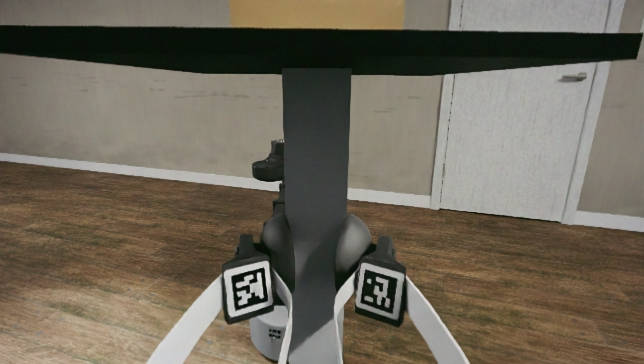

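execute_actions:
  actions:
    - {"r1":{"joints":{"gripper_m":0.035,"arm_m":0.4}},"r2":{"joints":{"gripper_m":0.07}}}
  cameras: []

execute_actions:
  actions:
    - {"r2":{"joints":{"wrist_pitch_rad":-0.7,"arm_m":0.516}},"r1":{"joints":{"gripper_m":-0.03}}}
  cameras: ["r1_head_camera","r2_wrist_camera","r1_wrist_camera"]

Scene clock: 128.50 s.
r1.base_odometry: x=-1.828 y=-1.924 heading=+1.059 (m, m, rad; r1's odometry frame)
r1.turned_by_wheels: +0.000 (rad since the last result)
r1.turned_by_imu: +0.001 (rad since the last result)
r1.base_tilt: forward=+0.4 right=-0.5 (deg)
r1.lidar_m: 2.80 1.65 1.47 1.48 1.74 3.16 1.90 3.80 3.32 0.83 3.91 3.74
r1.head_depth_mm: 2875 2727 2173 1771 1515 1310 1161 / 2958 2768 2182 1785 1507 1306 1185 / 3012 813 2084 1736 - 1321 1166 / 1306 890 1907 1734 1487 1317 1158 / 3227 2783 2087 1782 1510 1308 1163 / 3344 2749 2162 1781 1508 1304 1173 / 3458 2780 2177 1797 1502 1323 1166
r1.base_status: not commanded
r1.joint_positions: lift_m=+0.390 arm_m=+0.400 wrist_yaw_rad=+0.000 wrist_pitch_rad=-0.021 wrist_roll_rad=+0.015 gripper_m=+0.035 head_pan_rad=-1.577 head_tilt_rad=-0.791
r1.joint_status: all done
r1.motor_effort: left_wheel=-2(3) right_wheel=+2(4) lift_m=+42(43) arm_m=+7(20) wrist_yaw_rad=+0(1) wrist_pitch_rad=+9(9) wrist_roll_rad=+0(0) gripper_m=-1(78) head_pan_rad=+3(3) head_tilt_rad=-5(5) (%)
r1.hand_pose: x=-0.0214 y=-0.8002 z=+0.4991 quat_wxyz=(+0.702, +0.008, -0.712, -0.008) (m; r1's base frame)
r1.wrist_depth_mm: - - - 187 - - - / - - - 191 - - - / - - - 197 - - - / - - - 193 - - - / - - - 195 - - - / - - - 200 - - - / 911 898 934 208 979 985 -
r2.base_odometry: x=-0.418 y=+0.368 heading=+2.854 (m, m, rad; r2's odometry frame)
r2.turned_by_wheels: +0.000 (rad since the last result)
r2.turned_by_imu: +0.000 (rad since the last result)
r2.base_tilt: forward=-0.5 right=-0.9 (deg)
r2.lidar_m: 3.02 1.85 1.64 1.65 1.96 3.23 3.22 3.50 3.07 0.84 3.68 2.30
r2.head_depth_mm: 2629 2908 2425 1899 1555 1322 1191 / 2712 2914 2375 1934 - - 1137 / 2795 3036 2484 1771 1524 1320 1146 / 2852 844 1295 1735 1460 1311 1149 / 2968 2930 2106 1867 1541 1307 1141 / 3030 3188 2353 1855 1526 1308 1140 / 3155 3146 2312 1859 1537 1306 1141
r2.base_status: not commanded
r2.joint_positions: lift_m=+0.699 arm_m=+0.457 wrist_yaw_rad=+0.002 wrist_pitch_rad=-0.168 wrist_roll_rad=-0.005 gripper_m=+0.070 head_pan_rad=-1.577 head_tilt_rad=-0.790
r2.joint_status: all done
r2.on_its_own: wrist_pitch_rad is held at -0.153, not at your +0.000, by its stall guard, which is not easing now
r2.motor_effort: left_wheel=+1(2) right_wheel=-2(2) lift_m=+16(17) arm_m=-1(1) wrist_yaw_rad=-3(4) wrist_pitch_rad=+6(6) wrist_roll_rad=+0(0) gripper_m=+0(81) head_pan_rad=+2(2) head_tilt_rad=-4(5) (%)
r2.hand_pose: x=-0.0210 y=-0.8507 z=+0.7714 quat_wxyz=(+0.707, +0.061, -0.702, -0.059) (m; r2's base frame)
r2.wrist_depth_mm: - 86 85 84 82 80 80 / - - - 144 - - - / - - - 153 - - - / - - - 162 - - - / - - - 170 - - - / - - - 181 - - - / - - - 192 - - -
pictures: none
No camera images: the call's "cameras" was empty. Leave "cameras" out to get every camera's image.

Scene clock: 130.07 s.
r1.base_odometry: x=-1.828 y=-1.924 heading=+1.059 (m, m, rad; r1's odometry frame)
r1.turned_by_wheels: +0.000 (rad since the last result)
r1.turned_by_imu: +0.000 (rad since the last result)
r1.base_tilt: forward=+0.5 right=-0.6 (deg)
r1.lidar_m: 2.80 1.66 1.47 1.48 1.73 3.16 1.90 3.79 3.31 0.83 3.93 3.75
r1.head_depth_mm: 2847 2785 2159 1784 1510 1319 1163 / 2939 2759 2168 1775 1498 1309 1184 / 2976 812 2038 1720 - 1304 1168 / 1240 886 1960 1746 1488 1312 1164 / 3221 2759 2121 1769 1516 1318 1165 / 3344 2785 2161 1771 1516 1319 1167 / 3427 2795 2156 1774 1502 1324 1156
r1.base_status: not commanded
r1.joint_positions: lift_m=+0.390 arm_m=+0.400 wrist_yaw_rad=+0.000 wrist_pitch_rad=-0.019 wrist_roll_rad=+0.015 gripper_m=-0.029 head_pan_rad=-1.577 head_tilt_rad=-0.791
r1.joint_status: all done
r1.motor_effort: left_wheel=-2(2) right_wheel=+1(2) lift_m=+43(43) arm_m=+5(6) wrist_yaw_rad=+1(0) wrist_pitch_rad=+8(9) wrist_roll_rad=+0(0) gripper_m=-18(92) head_pan_rad=+3(3) head_tilt_rad=-4(5) (%)
r1.hand_pose: x=-0.0214 y=-0.8004 z=+0.4995 quat_wxyz=(+0.702, +0.007, -0.712, -0.007) (m; r1's base frame)
r1.wrist_depth_mm: - - - 187 - - - / - - - 192 - - - / - - - 196 - - - / - - - 193 - - - / - - - 196 - - - / - - - 162 - - - / 906 910 901 542 957 980 -
r2.base_odometry: x=-0.418 y=+0.368 heading=+2.854 (m, m, rad; r2's odometry frame)
r2.turned_by_wheels: +0.000 (rad since the last result)
r2.turned_by_imu: +0.000 (rad since the last result)
r2.base_tilt: forward=-0.5 right=-0.7 (deg)
r2.lidar_m: 3.01 1.85 1.64 1.64 1.96 3.23 3.22 3.50 3.06 0.84 3.68 2.30
r2.head_depth_mm: 2641 2901 2417 1887 1550 1326 1191 / 2709 2994 2373 1932 - - 1142 / 2778 3062 2559 1850 1541 1318 1145 / 2815 842 1293 1746 1457 1309 1143 / 2955 2921 2116 1859 1542 1316 1147 / 3050 3139 2324 1847 1527 1305 1147 / 3141 3171 2328 1848 1522 1306 1139
r2.base_status: not commanded
r2.joint_positions: lift_m=+0.699 arm_m=+0.516 wrist_yaw_rad=+0.002 wrist_pitch_rad=-0.709 wrist_roll_rad=-0.005 gripper_m=+0.070 head_pan_rad=-1.577 head_tilt_rad=-0.790
r2.joint_status: all done
r2.motor_effort: left_wheel=+1(1) right_wheel=-1(1) lift_m=+16(16) arm_m=+3(4) wrist_yaw_rad=-3(3) wrist_pitch_rad=+3(7) wrist_roll_rad=+0(0) gripper_m=+1(0) head_pan_rad=+4(3) head_tilt_rad=-4(4) (%)
r2.hand_pose: x=-0.0212 y=-0.8395 z=+0.6529 quat_wxyz=(+0.665, +0.247, -0.661, -0.245) (m; r2's base frame)
r2.wrist_depth_mm: - - - 96 - - - / - - - 108 - - - / - - - 124 - - - / - - - 147 - - - / 941 899 946 197 910 925 926 / 837 816 846 256 - 833 831 / 734 754 743 356 753 733 749
pictures: r1_head_camera (sideways: a quarter turn clockwise sets it upright), r1_wrist_camera, r2_wrist_camera
Images, in order (width x height): r1_head_camera 896x504, r1_wrist_camera 644x364, r2_wrist_camera 644x364.

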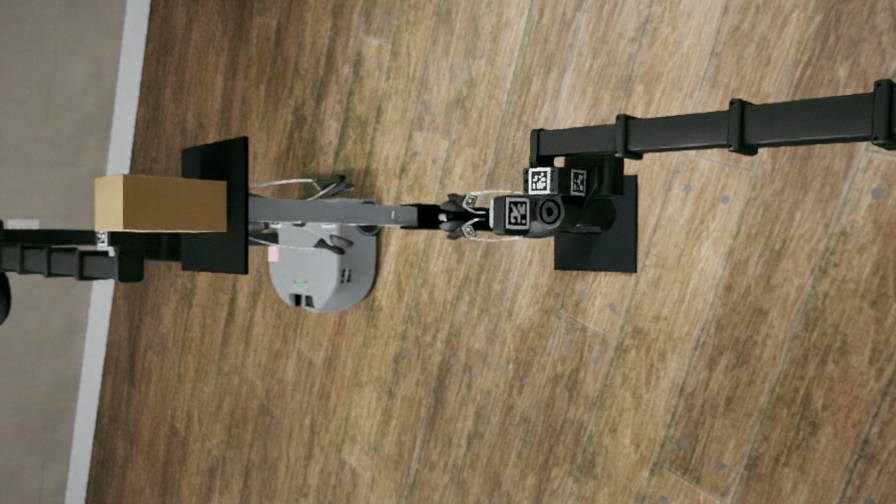

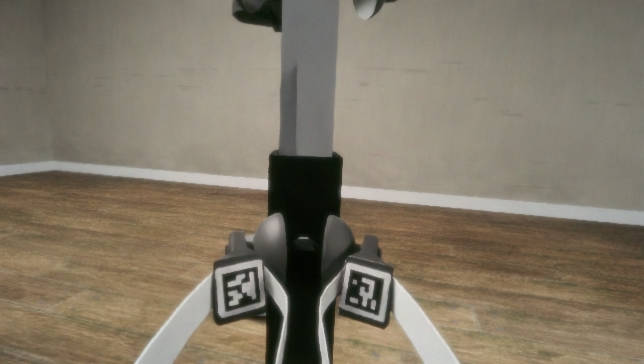

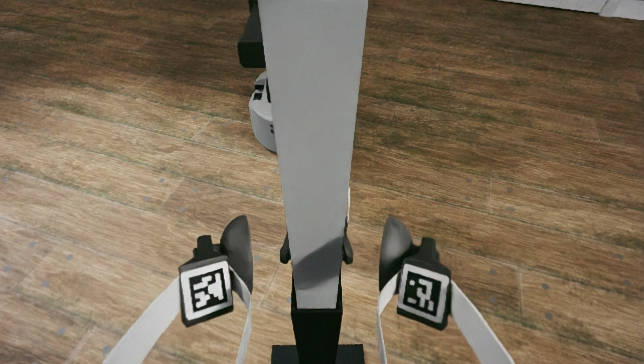

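execute_actions:
  actions:
    - {"r2":{"joints":{"wrist_pitch_rad":-0.61,"arm_m":0.52}}}
  cameras: []

execute_actions:
  actions:
    - {"r2":{"joints":{"gripper_m":-0.026}}}
  cameras: ["r2_wrist_camera"]

execute_actions:
  actions:
    - {"r2":{"joints":{"lift_m":0.711}}}
  cameras: []

execute_actions:
  actions:
    - {"r2":{"joints":{"lift_m":0.716}}}
  cameras: ["r2_wrist_camera"]

Scene clock: 134.70 s.
r1.base_odometry: x=-1.828 y=-1.924 heading=+1.059 (m, m, rad; r1's odometry frame)
r1.turned_by_wheels: +0.000 (rad since the last result)
r1.turned_by_imu: +0.001 (rad since the last result)
r1.base_tilt: forward=+0.4 right=-0.7 (deg)
r1.lidar_m: 2.79 1.65 1.47 1.47 1.73 3.17 1.90 3.79 3.31 0.83 3.93 3.74
r1.head_depth_mm: 2882 2742 2179 1765 1517 1321 1170 / 2945 2794 2164 1770 1511 1315 1181 / 2995 814 2096 1739 - 1305 1165 / 1241 887 1943 1729 1498 1308 1162 / 3301 2732 2106 1779 1517 1310 1161 / 3313 2768 2183 1783 1527 1309 1163 / 3416 2771 2166 1775 1509 1311 1161
r1.base_status: not commanded
r1.joint_positions: lift_m=+0.390 arm_m=+0.400 wrist_yaw_rad=+0.000 wrist_pitch_rad=-0.019 wrist_roll_rad=+0.015 gripper_m=-0.029 head_pan_rad=-1.577 head_tilt_rad=-0.791
r1.joint_status: not commanded
r1.motor_effort: left_wheel=-2(2) right_wheel=+1(1) lift_m=+42(43) arm_m=+4(5) wrist_yaw_rad=+0(0) wrist_pitch_rad=+8(8) wrist_roll_rad=+0(0) gripper_m=-18(18) head_pan_rad=+3(3) head_tilt_rad=-5(4) (%)
r1.hand_pose: x=-0.0214 y=-0.8004 z=+0.4995 quat_wxyz=(+0.702, +0.007, -0.712, -0.007) (m; r1's base frame)
r1.wrist_depth_mm: - - - 187 - - - / - - - 192 - - - / - - - 196 - - - / - - - 193 - - - / - - - 195 - - - / - - - 164 - - - / 928 939 887 544 976 - -
r2.base_odometry: x=-0.418 y=+0.368 heading=+2.854 (m, m, rad; r2's odometry frame)
r2.turned_by_wheels: +0.000 (rad since the last result)
r2.turned_by_imu: +0.000 (rad since the last result)
r2.base_tilt: forward=-0.5 right=-0.9 (deg)
r2.lidar_m: 3.03 1.85 1.64 1.64 1.96 3.22 3.23 3.50 3.07 0.84 3.69 2.30
r2.head_depth_mm: 2627 2890 2377 1882 1557 1342 1189 / 2722 2960 2388 1934 - - 1137 / 2802 3045 2568 1853 1554 1314 1150 / 2825 843 1286 1756 1466 1312 1144 / 2965 2910 2093 1871 1537 1310 1140 / 3105 3220 2347 1852 1541 1303 1141 / 3183 3154 2341 1849 1522 1304 1136
r2.base_status: not commanded
r2.joint_positions: lift_m=+0.699 arm_m=+0.520 wrist_yaw_rad=+0.002 wrist_pitch_rad=-0.629 wrist_roll_rad=-0.005 gripper_m=+0.070 head_pan_rad=-1.577 head_tilt_rad=-0.790
r2.joint_status: all done
r2.motor_effort: left_wheel=+1(1) right_wheel=-1(2) lift_m=+16(16) arm_m=+3(1) wrist_yaw_rad=-3(3) wrist_pitch_rad=+7(9) wrist_roll_rad=+0(0) gripper_m=+0(0) head_pan_rad=+3(1) head_tilt_rad=-4(4) (%)
r2.hand_pose: x=-0.0212 y=-0.8578 z=+0.6678 quat_wxyz=(+0.675, +0.220, -0.670, -0.218) (m; r2's base frame)
r2.wrist_depth_mm: - - - 86 - - - / - - - 97 - - - / - - - 109 - - - / - - - 126 - - - / 964 973 - 149 - - - / 851 884 869 198 - 874 868 / 778 767 754 247 780 780 780
pictures: none
No camera images: the call's "cameras" was empty. Leave "cameras" out to get every camera's image.

Scene clock: 136.13 s.
r1.base_odometry: x=-1.828 y=-1.924 heading=+1.059 (m, m, rad; r1's odometry frame)
r1.turned_by_wheels: +0.000 (rad since the last result)
r1.turned_by_imu: +0.000 (rad since the last result)
r1.base_tilt: forward=+0.2 right=-0.7 (deg)
r1.lidar_m: 2.81 1.65 1.47 1.48 1.74 3.15 1.91 3.79 3.33 0.83 3.92 3.74
r1.head_depth_mm: 2857 2782 2163 1787 1504 1316 1162 / 2942 2821 2170 1779 1515 1314 1182 / 2985 809 2095 1746 - 1312 1163 / 1243 888 1889 1736 1488 1322 1162 / 3268 2793 2110 1768 1501 1308 1163 / 3312 2778 2206 1777 1526 1315 1164 / 3437 2767 2174 1785 1516 1314 1164
r1.base_status: not commanded
r1.joint_positions: lift_m=+0.390 arm_m=+0.400 wrist_yaw_rad=+0.000 wrist_pitch_rad=-0.019 wrist_roll_rad=+0.015 gripper_m=-0.029 head_pan_rad=-1.577 head_tilt_rad=-0.791
r1.joint_status: not commanded
r1.motor_effort: left_wheel=-2(2) right_wheel=+2(2) lift_m=+43(43) arm_m=+5(4) wrist_yaw_rad=-1(0) wrist_pitch_rad=+8(8) wrist_roll_rad=+0(0) gripper_m=-17(18) head_pan_rad=+3(3) head_tilt_rad=-5(5) (%)
r1.hand_pose: x=-0.0214 y=-0.8004 z=+0.4995 quat_wxyz=(+0.702, +0.007, -0.712, -0.007) (m; r1's base frame)
r1.wrist_depth_mm: - - - 186 - - - / - - - 191 - - - / - - - 198 - - - / - - - 193 - - - / - - - 196 - - - / - - - 163 - - - / 910 925 911 534 954 979 -
r2.base_odometry: x=-0.418 y=+0.368 heading=+2.854 (m, m, rad; r2's odometry frame)
r2.turned_by_wheels: +0.000 (rad since the last result)
r2.turned_by_imu: +0.000 (rad since the last result)
r2.base_tilt: forward=-0.4 right=-0.9 (deg)
r2.lidar_m: 3.03 1.85 1.64 1.64 1.95 3.20 3.23 3.49 3.06 0.84 3.68 2.30
r2.head_depth_mm: 2610 2907 2413 1888 1570 1341 1178 / 2712 2931 2386 1940 1597 - 1140 / 2803 3073 2585 1838 1549 1315 1148 / 2793 839 1300 1756 1457 1318 1142 / 2954 2878 2119 1871 1538 1313 1143 / 3071 3173 2328 1860 1536 1310 1136 / 3173 3148 2329 1851 1524 1303 1138
r2.base_status: not commanded
r2.joint_positions: lift_m=+0.699 arm_m=+0.520 wrist_yaw_rad=+0.002 wrist_pitch_rad=-0.631 wrist_roll_rad=-0.005 gripper_m=-0.025 head_pan_rad=-1.577 head_tilt_rad=-0.790
r2.joint_status: all done
r2.motor_effort: left_wheel=+2(1) right_wheel=-2(1) lift_m=+20(20) arm_m=-1(3) wrist_yaw_rad=-3(3) wrist_pitch_rad=+8(8) wrist_roll_rad=+0(0) gripper_m=-20(93) head_pan_rad=+2(1) head_tilt_rad=-5(5) (%)
r2.hand_pose: x=-0.0212 y=-0.8576 z=+0.6671 quat_wxyz=(+0.674, +0.221, -0.670, -0.219) (m; r2's base frame)
r2.wrist_depth_mm: - - - 86 - - - / - - - 96 - - - / - - - 108 - - - / - - - 125 - - - / 973 - 943 148 987 998 995 / 853 865 877 181 864 871 861 / 768 757 773 249 754 761 788
pictures: r2_wrist_camera
Images, in order (width x height): r2_wrist_camera 644x364.

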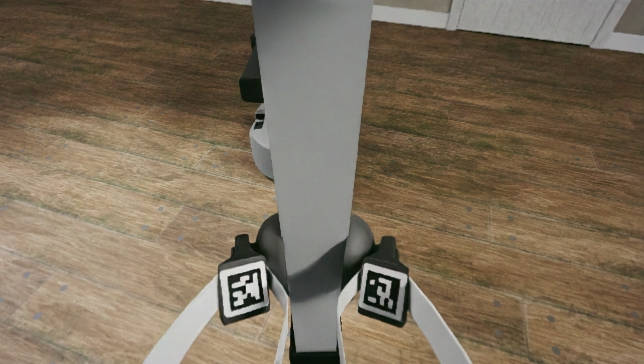

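Scene clock: 137.13 s.
r1.base_odometry: x=-1.828 y=-1.924 heading=+1.059 (m, m, rad; r1's odometry frame)
r1.turned_by_wheels: +0.000 (rad since the last result)
r1.turned_by_imu: +0.000 (rad since the last result)
r1.base_tilt: forward=+0.6 right=-0.5 (deg)
r1.lidar_m: 2.80 1.65 1.47 1.47 1.74 3.16 1.91 3.80 3.32 0.83 3.92 3.73
r1.head_depth_mm: 2890 2736 2156 1786 1516 1316 1156 / 2948 2742 2158 1780 1518 1315 1177 / 2980 811 2106 1731 - 1311 1163 / 1206 884 1944 1748 1494 1319 1165 / 3229 2797 2094 1785 1512 1314 1165 / 3272 2777 2164 1793 1511 1315 1161 / 3497 2778 2202 1777 1516 1310 1169
r1.base_status: not commanded
r1.joint_positions: lift_m=+0.390 arm_m=+0.400 wrist_yaw_rad=+0.000 wrist_pitch_rad=-0.019 wrist_roll_rad=+0.015 gripper_m=-0.029 head_pan_rad=-1.577 head_tilt_rad=-0.791
r1.joint_status: not commanded
r1.motor_effort: left_wheel=-2(2) right_wheel=+1(1) lift_m=+43(42) arm_m=+5(5) wrist_yaw_rad=-1(1) wrist_pitch_rad=+8(8) wrist_roll_rad=+0(0) gripper_m=-18(18) head_pan_rad=+3(3) head_tilt_rad=-5(5) (%)
r1.hand_pose: x=-0.0214 y=-0.8004 z=+0.4995 quat_wxyz=(+0.702, +0.007, -0.712, -0.007) (m; r1's base frame)
r1.wrist_depth_mm: - - - 189 - - - / - - - 190 - - - / - - - 197 - - - / - - - 192 - - - / - - - 194 - - - / - - - 163 - - - / 926 911 908 541 960 994 -
r2.base_odometry: x=-0.418 y=+0.368 heading=+2.854 (m, m, rad; r2's odometry frame)
r2.turned_by_wheels: +0.000 (rad since the last result)
r2.turned_by_imu: +0.001 (rad since the last result)
r2.base_tilt: forward=-0.5 right=-0.8 (deg)
r2.lidar_m: 3.00 1.85 1.64 1.65 1.95 3.21 3.22 3.51 3.05 0.84 3.70 2.30
r2.head_depth_mm: 2630 2872 2367 1874 1552 1353 - / 2700 2956 2364 1932 - - 1148 / 2787 3022 - 1868 1544 1315 1148 / 2856 841 1303 1758 1459 1315 1145 / 3017 2886 2171 1849 1542 1306 1143 / 3063 3198 2354 1857 1539 1301 1141 / 3163 3163 2328 1838 1536 1298 1137
r2.base_status: not commanded
r2.joint_positions: lift_m=+0.710 arm_m=+0.520 wrist_yaw_rad=+0.002 wrist_pitch_rad=-0.659 wrist_roll_rad=-0.005 gripper_m=-0.025 head_pan_rad=-1.577 head_tilt_rad=-0.790
r2.joint_status: all done
r2.motor_effort: left_wheel=+1(3) right_wheel=-3(3) lift_m=+33(34) arm_m=-4(4) wrist_yaw_rad=-3(3) wrist_pitch_rad=+19(20) wrist_roll_rad=+0(0) gripper_m=-20(20) head_pan_rad=+2(2) head_tilt_rad=-4(4) (%)
r2.hand_pose: x=-0.0212 y=-0.8531 z=+0.6730 quat_wxyz=(+0.671, +0.230, -0.667, -0.228) (m; r2's base frame)
r2.wrist_depth_mm: - - - 87 - - - / - - - 97 - - - / - - - 111 - - - / - - - 129 - - - / 949 958 972 154 957 951 977 / 849 855 863 191 861 894 852 / 759 748 743 270 748 776 764
pictures: none
No camera images: the call's "cameras" was empty. Leave "cameras" out to get every camera's image.

Scene clock: 138.07 s.
r1.base_odometry: x=-1.828 y=-1.924 heading=+1.059 (m, m, rad; r1's odometry frame)
r1.turned_by_wheels: +0.000 (rad since the last result)
r1.turned_by_imu: +0.000 (rad since the last result)
r1.base_tilt: forward=+0.5 right=-0.6 (deg)
r1.lidar_m: 2.80 1.65 1.47 1.48 1.74 3.16 1.90 3.79 3.31 0.83 3.93 3.74
r1.head_depth_mm: 2868 2742 2167 1781 1511 1310 1164 / 2969 2748 2169 1772 1505 1311 1180 / 2939 812 2078 1744 - 1318 1167 / 1185 884 1931 1741 1493 1305 1156 / 3269 2751 2120 1798 1514 1314 1165 / 3344 2818 2218 1779 1517 1304 1162 / 3422 2789 2170 1791 1522 1315 1158
r1.base_status: not commanded
r1.joint_positions: lift_m=+0.390 arm_m=+0.400 wrist_yaw_rad=+0.000 wrist_pitch_rad=-0.019 wrist_roll_rad=+0.015 gripper_m=-0.029 head_pan_rad=-1.577 head_tilt_rad=-0.791
r1.joint_status: not commanded
r1.motor_effort: left_wheel=-2(2) right_wheel=+1(2) lift_m=+42(43) arm_m=+4(4) wrist_yaw_rad=+1(1) wrist_pitch_rad=+8(8) wrist_roll_rad=+0(0) gripper_m=-18(18) head_pan_rad=+3(3) head_tilt_rad=-4(5) (%)
r1.hand_pose: x=-0.0214 y=-0.8004 z=+0.4995 quat_wxyz=(+0.702, +0.007, -0.712, -0.007) (m; r1's base frame)
r1.wrist_depth_mm: - - - 188 - - - / - - - 192 - - - / - - - 195 - - - / - - - 192 - - - / - - - 195 - - - / - - - 162 - - - / 897 951 909 537 989 - -
r2.base_odometry: x=-0.418 y=+0.368 heading=+2.854 (m, m, rad; r2's odometry frame)
r2.turned_by_wheels: +0.000 (rad since the last result)
r2.turned_by_imu: +0.000 (rad since the last result)
r2.base_tilt: forward=-0.5 right=-0.8 (deg)
r2.lidar_m: 3.04 1.85 1.64 1.65 1.95 3.22 3.22 3.47 3.07 0.84 3.70 2.30
r2.head_depth_mm: 2620 2903 2383 1876 1559 1356 - / 2731 2965 2396 1930 - - 1142 / 2790 3041 - 1868 1537 1326 1146 / 2819 844 1270 1764 1465 1313 1142 / 2939 2911 2195 1857 1532 1312 1143 / 3045 3215 2329 1841 1540 1306 1141 / 3165 3154 2305 1848 1536 1306 1139
r2.base_status: not commanded
r2.joint_positions: lift_m=+0.715 arm_m=+0.520 wrist_yaw_rad=+0.002 wrist_pitch_rad=-0.673 wrist_roll_rad=-0.005 gripper_m=-0.025 head_pan_rad=-1.577 head_tilt_rad=-0.790
r2.joint_status: all done
r2.motor_effort: left_wheel=+1(2) right_wheel=-2(3) lift_m=+34(36) arm_m=-4(4) wrist_yaw_rad=-3(3) wrist_pitch_rad=+24(25) wrist_roll_rad=+0(0) gripper_m=-20(20) head_pan_rad=+2(1) head_tilt_rad=-4(3) (%)
r2.hand_pose: x=-0.0212 y=-0.8507 z=+0.6754 quat_wxyz=(+0.670, +0.235, -0.665, -0.232) (m; r2's base frame)
r2.wrist_depth_mm: - - - 88 - - - / - - - 99 - - - / - - - 113 - - - / - - - 133 - - - / 953 952 953 159 975 969 951 / 844 842 854 200 850 869 853 / 754 762 764 283 761 790 747
pictures: r2_wrist_camera
Images, in order (width x height): r2_wrist_camera 644x364.

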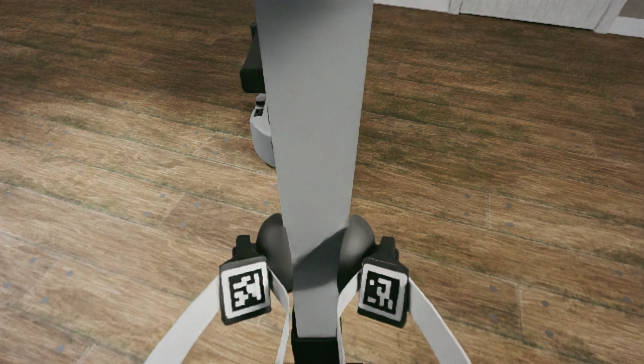

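execute_actions:
  actions:
    - {"r1":{"joints":{"arm_m":0.388,"gripper_m":-0.04}}}
  cameras: ["r1_wrist_camera"]

execute_actions:
  actions:
    - {"r2":{"joints":{"lift_m":0.711}}}
  cameras: ["r1_wrist_camera"]

Scene clock: 141.50 s.
r1.base_odometry: x=-1.828 y=-1.924 heading=+1.059 (m, m, rad; r1's odometry frame)
r1.turned_by_wheels: +0.000 (rad since the last result)
r1.turned_by_imu: +0.001 (rad since the last result)
r1.base_tilt: forward=+0.5 right=-0.7 (deg)
r1.lidar_m: 2.80 1.65 1.48 1.47 1.73 3.16 1.90 3.79 3.32 0.83 3.93 3.76
r1.head_depth_mm: 2855 2775 2164 1786 1511 1310 1169 / 2924 2774 2156 1789 1503 1319 1173 / 2995 809 2105 1790 - 1313 1162 / 1187 887 1927 1752 1501 1325 1167 / 3249 2784 2091 1785 1521 1313 1172 / 3265 2740 2188 1791 1508 1316 1168 / 3443 2797 2182 1786 1519 1321 1170
r1.base_status: not commanded
r1.joint_positions: lift_m=+0.390 arm_m=+0.389 wrist_yaw_rad=+0.000 wrist_pitch_rad=-0.016 wrist_roll_rad=+0.015 gripper_m=-0.039 head_pan_rad=-1.577 head_tilt_rad=-0.791
r1.joint_status: all done
r1.motor_effort: left_wheel=-1(2) right_wheel=+0(1) lift_m=+42(43) arm_m=-9(12) wrist_yaw_rad=+1(0) wrist_pitch_rad=+7(8) wrist_roll_rad=+0(1) gripper_m=-19(66) head_pan_rad=+3(3) head_tilt_rad=-4(4) (%)
r1.hand_pose: x=-0.0214 y=-0.7893 z=+0.5002 quat_wxyz=(+0.702, +0.006, -0.712, -0.006) (m; r1's base frame)
r1.wrist_depth_mm: - - - 199 - - - / - - - 205 - - - / - - - 208 - - - / - - - 203 - - - / - - - 206 - - - / - - - 214 - - - / 913 947 934 220 983 - -
r2.base_odometry: x=-0.418 y=+0.368 heading=+2.854 (m, m, rad; r2's odometry frame)
r2.turned_by_wheels: +0.000 (rad since the last result)
r2.turned_by_imu: +0.000 (rad since the last result)
r2.base_tilt: forward=-0.6 right=-0.8 (deg)
r2.lidar_m: 3.03 1.85 1.64 1.64 1.96 3.22 3.22 3.49 3.07 0.84 3.69 2.31
r2.head_depth_mm: 2632 2890 2388 1878 1560 1355 - / 2721 2965 2377 1938 - - 1149 / 2799 3039 - 1876 1550 1313 1152 / 2827 842 1291 1758 1456 1315 1149 / 2933 2891 2187 1855 1539 1309 1142 / 3047 3166 2341 1852 1531 1311 1138 / 3147 3160 2329 1843 1529 1311 1136
r2.base_status: not commanded
r2.joint_positions: lift_m=+0.715 arm_m=+0.520 wrist_yaw_rad=+0.002 wrist_pitch_rad=-0.673 wrist_roll_rad=-0.005 gripper_m=-0.025 head_pan_rad=-1.577 head_tilt_rad=-0.790
r2.joint_status: not commanded
r2.motor_effort: left_wheel=+2(2) right_wheel=-3(3) lift_m=+34(34) arm_m=-4(4) wrist_yaw_rad=-3(3) wrist_pitch_rad=+24(24) wrist_roll_rad=+0(0) gripper_m=-20(20) head_pan_rad=+4(3) head_tilt_rad=-5(5) (%)
r2.hand_pose: x=-0.0212 y=-0.8507 z=+0.6754 quat_wxyz=(+0.670, +0.235, -0.665, -0.232) (m; r2's base frame)
r2.wrist_depth_mm: - - - 88 - - - / - - - 99 - - - / - - - 113 - - - / - - - 132 - - - / 931 955 959 159 975 976 967 / 850 843 879 199 881 839 863 / 749 761 761 282 770 763 775
pictures: r1_wrist_camera
Images, in order (width x height): r1_wrist_camera 644x364.

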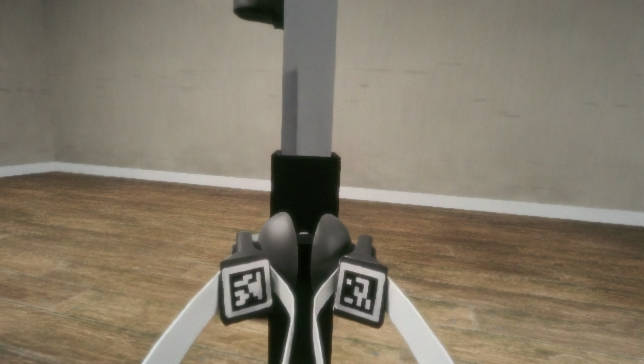

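Scene clock: 142.10 s.
r1.base_odometry: x=-1.828 y=-1.924 heading=+1.059 (m, m, rad; r1's odometry frame)
r1.turned_by_wheels: +0.000 (rad since the last result)
r1.turned_by_imu: +0.000 (rad since the last result)
r1.base_tilt: forward=+0.5 right=-0.6 (deg)
r1.lidar_m: 2.80 1.66 1.47 1.47 1.74 3.16 1.90 3.78 3.32 0.83 3.93 3.74
r1.head_depth_mm: 2893 2779 2157 1785 1508 1310 1171 / 2918 2746 2179 1785 1508 1318 1182 / 2950 815 2114 1784 - 1307 1164 / 1202 892 1923 1751 1497 1312 1160 / 3277 2755 2101 1782 1511 1317 1169 / 3340 2762 2181 1797 1516 1310 1171 / 3451 2817 2166 1791 1519 1319 1166
r1.base_status: not commanded
r1.joint_positions: lift_m=+0.390 arm_m=+0.389 wrist_yaw_rad=+0.000 wrist_pitch_rad=-0.016 wrist_roll_rad=+0.015 gripper_m=-0.039 head_pan_rad=-1.577 head_tilt_rad=-0.791
r1.joint_status: not commanded
r1.motor_effort: left_wheel=-1(1) right_wheel=+0(0) lift_m=+43(43) arm_m=-9(9) wrist_yaw_rad=+0(1) wrist_pitch_rad=+7(7) wrist_roll_rad=+0(0) gripper_m=-19(20) head_pan_rad=+3(3) head_tilt_rad=-5(6) (%)
r1.hand_pose: x=-0.0214 y=-0.7893 z=+0.5002 quat_wxyz=(+0.702, +0.006, -0.712, -0.006) (m; r1's base frame)
r1.wrist_depth_mm: - - - 199 - - - / - - - 203 - - - / - - - 207 - - - / - - - 204 - - - / - - - 207 - - - / - - - 213 - - - / 909 899 902 221 994 974 -
r2.base_odometry: x=-0.418 y=+0.368 heading=+2.854 (m, m, rad; r2's odometry frame)
r2.turned_by_wheels: +0.000 (rad since the last result)
r2.turned_by_imu: +0.000 (rad since the last result)
r2.base_tilt: forward=-0.5 right=-0.9 (deg)
r2.lidar_m: 3.01 1.85 1.64 1.64 1.96 3.20 3.23 3.49 3.05 0.84 3.69 2.30
r2.head_depth_mm: 2621 2877 2409 1871 1557 1348 - / 2712 2963 2408 1930 - - 1150 / 2795 3041 - 1861 1541 1311 1150 / 2809 841 1298 1757 1449 1320 1146 / 2980 2896 2187 1852 1536 1308 1141 / 3038 3168 2346 1850 1528 1306 1142 / 3104 3146 2340 1852 1524 1307 1137
r2.base_status: not commanded
r2.joint_positions: lift_m=+0.711 arm_m=+0.520 wrist_yaw_rad=+0.002 wrist_pitch_rad=-0.665 wrist_roll_rad=-0.005 gripper_m=-0.025 head_pan_rad=-1.577 head_tilt_rad=-0.790
r2.joint_status: all done
r2.motor_effort: left_wheel=+2(2) right_wheel=-2(3) lift_m=+22(31) arm_m=-4(4) wrist_yaw_rad=-3(3) wrist_pitch_rad=+21(24) wrist_roll_rad=+0(0) gripper_m=-20(20) head_pan_rad=+2(2) head_tilt_rad=-5(4) (%)
r2.hand_pose: x=-0.0212 y=-0.8520 z=+0.6726 quat_wxyz=(+0.671, +0.232, -0.666, -0.230) (m; r2's base frame)
r2.wrist_depth_mm: - - - 88 - - - / - - - 99 - - - / - - - 112 - - - / - - - 131 - - - / 954 933 941 157 968 975 991 / 838 850 882 196 882 831 865 / 771 753 764 277 773 758 753
pictures: r1_wrist_camera
Images, in order (width x height): r1_wrist_camera 644x364.

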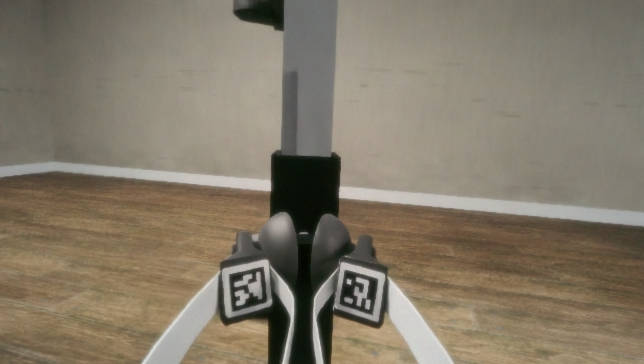

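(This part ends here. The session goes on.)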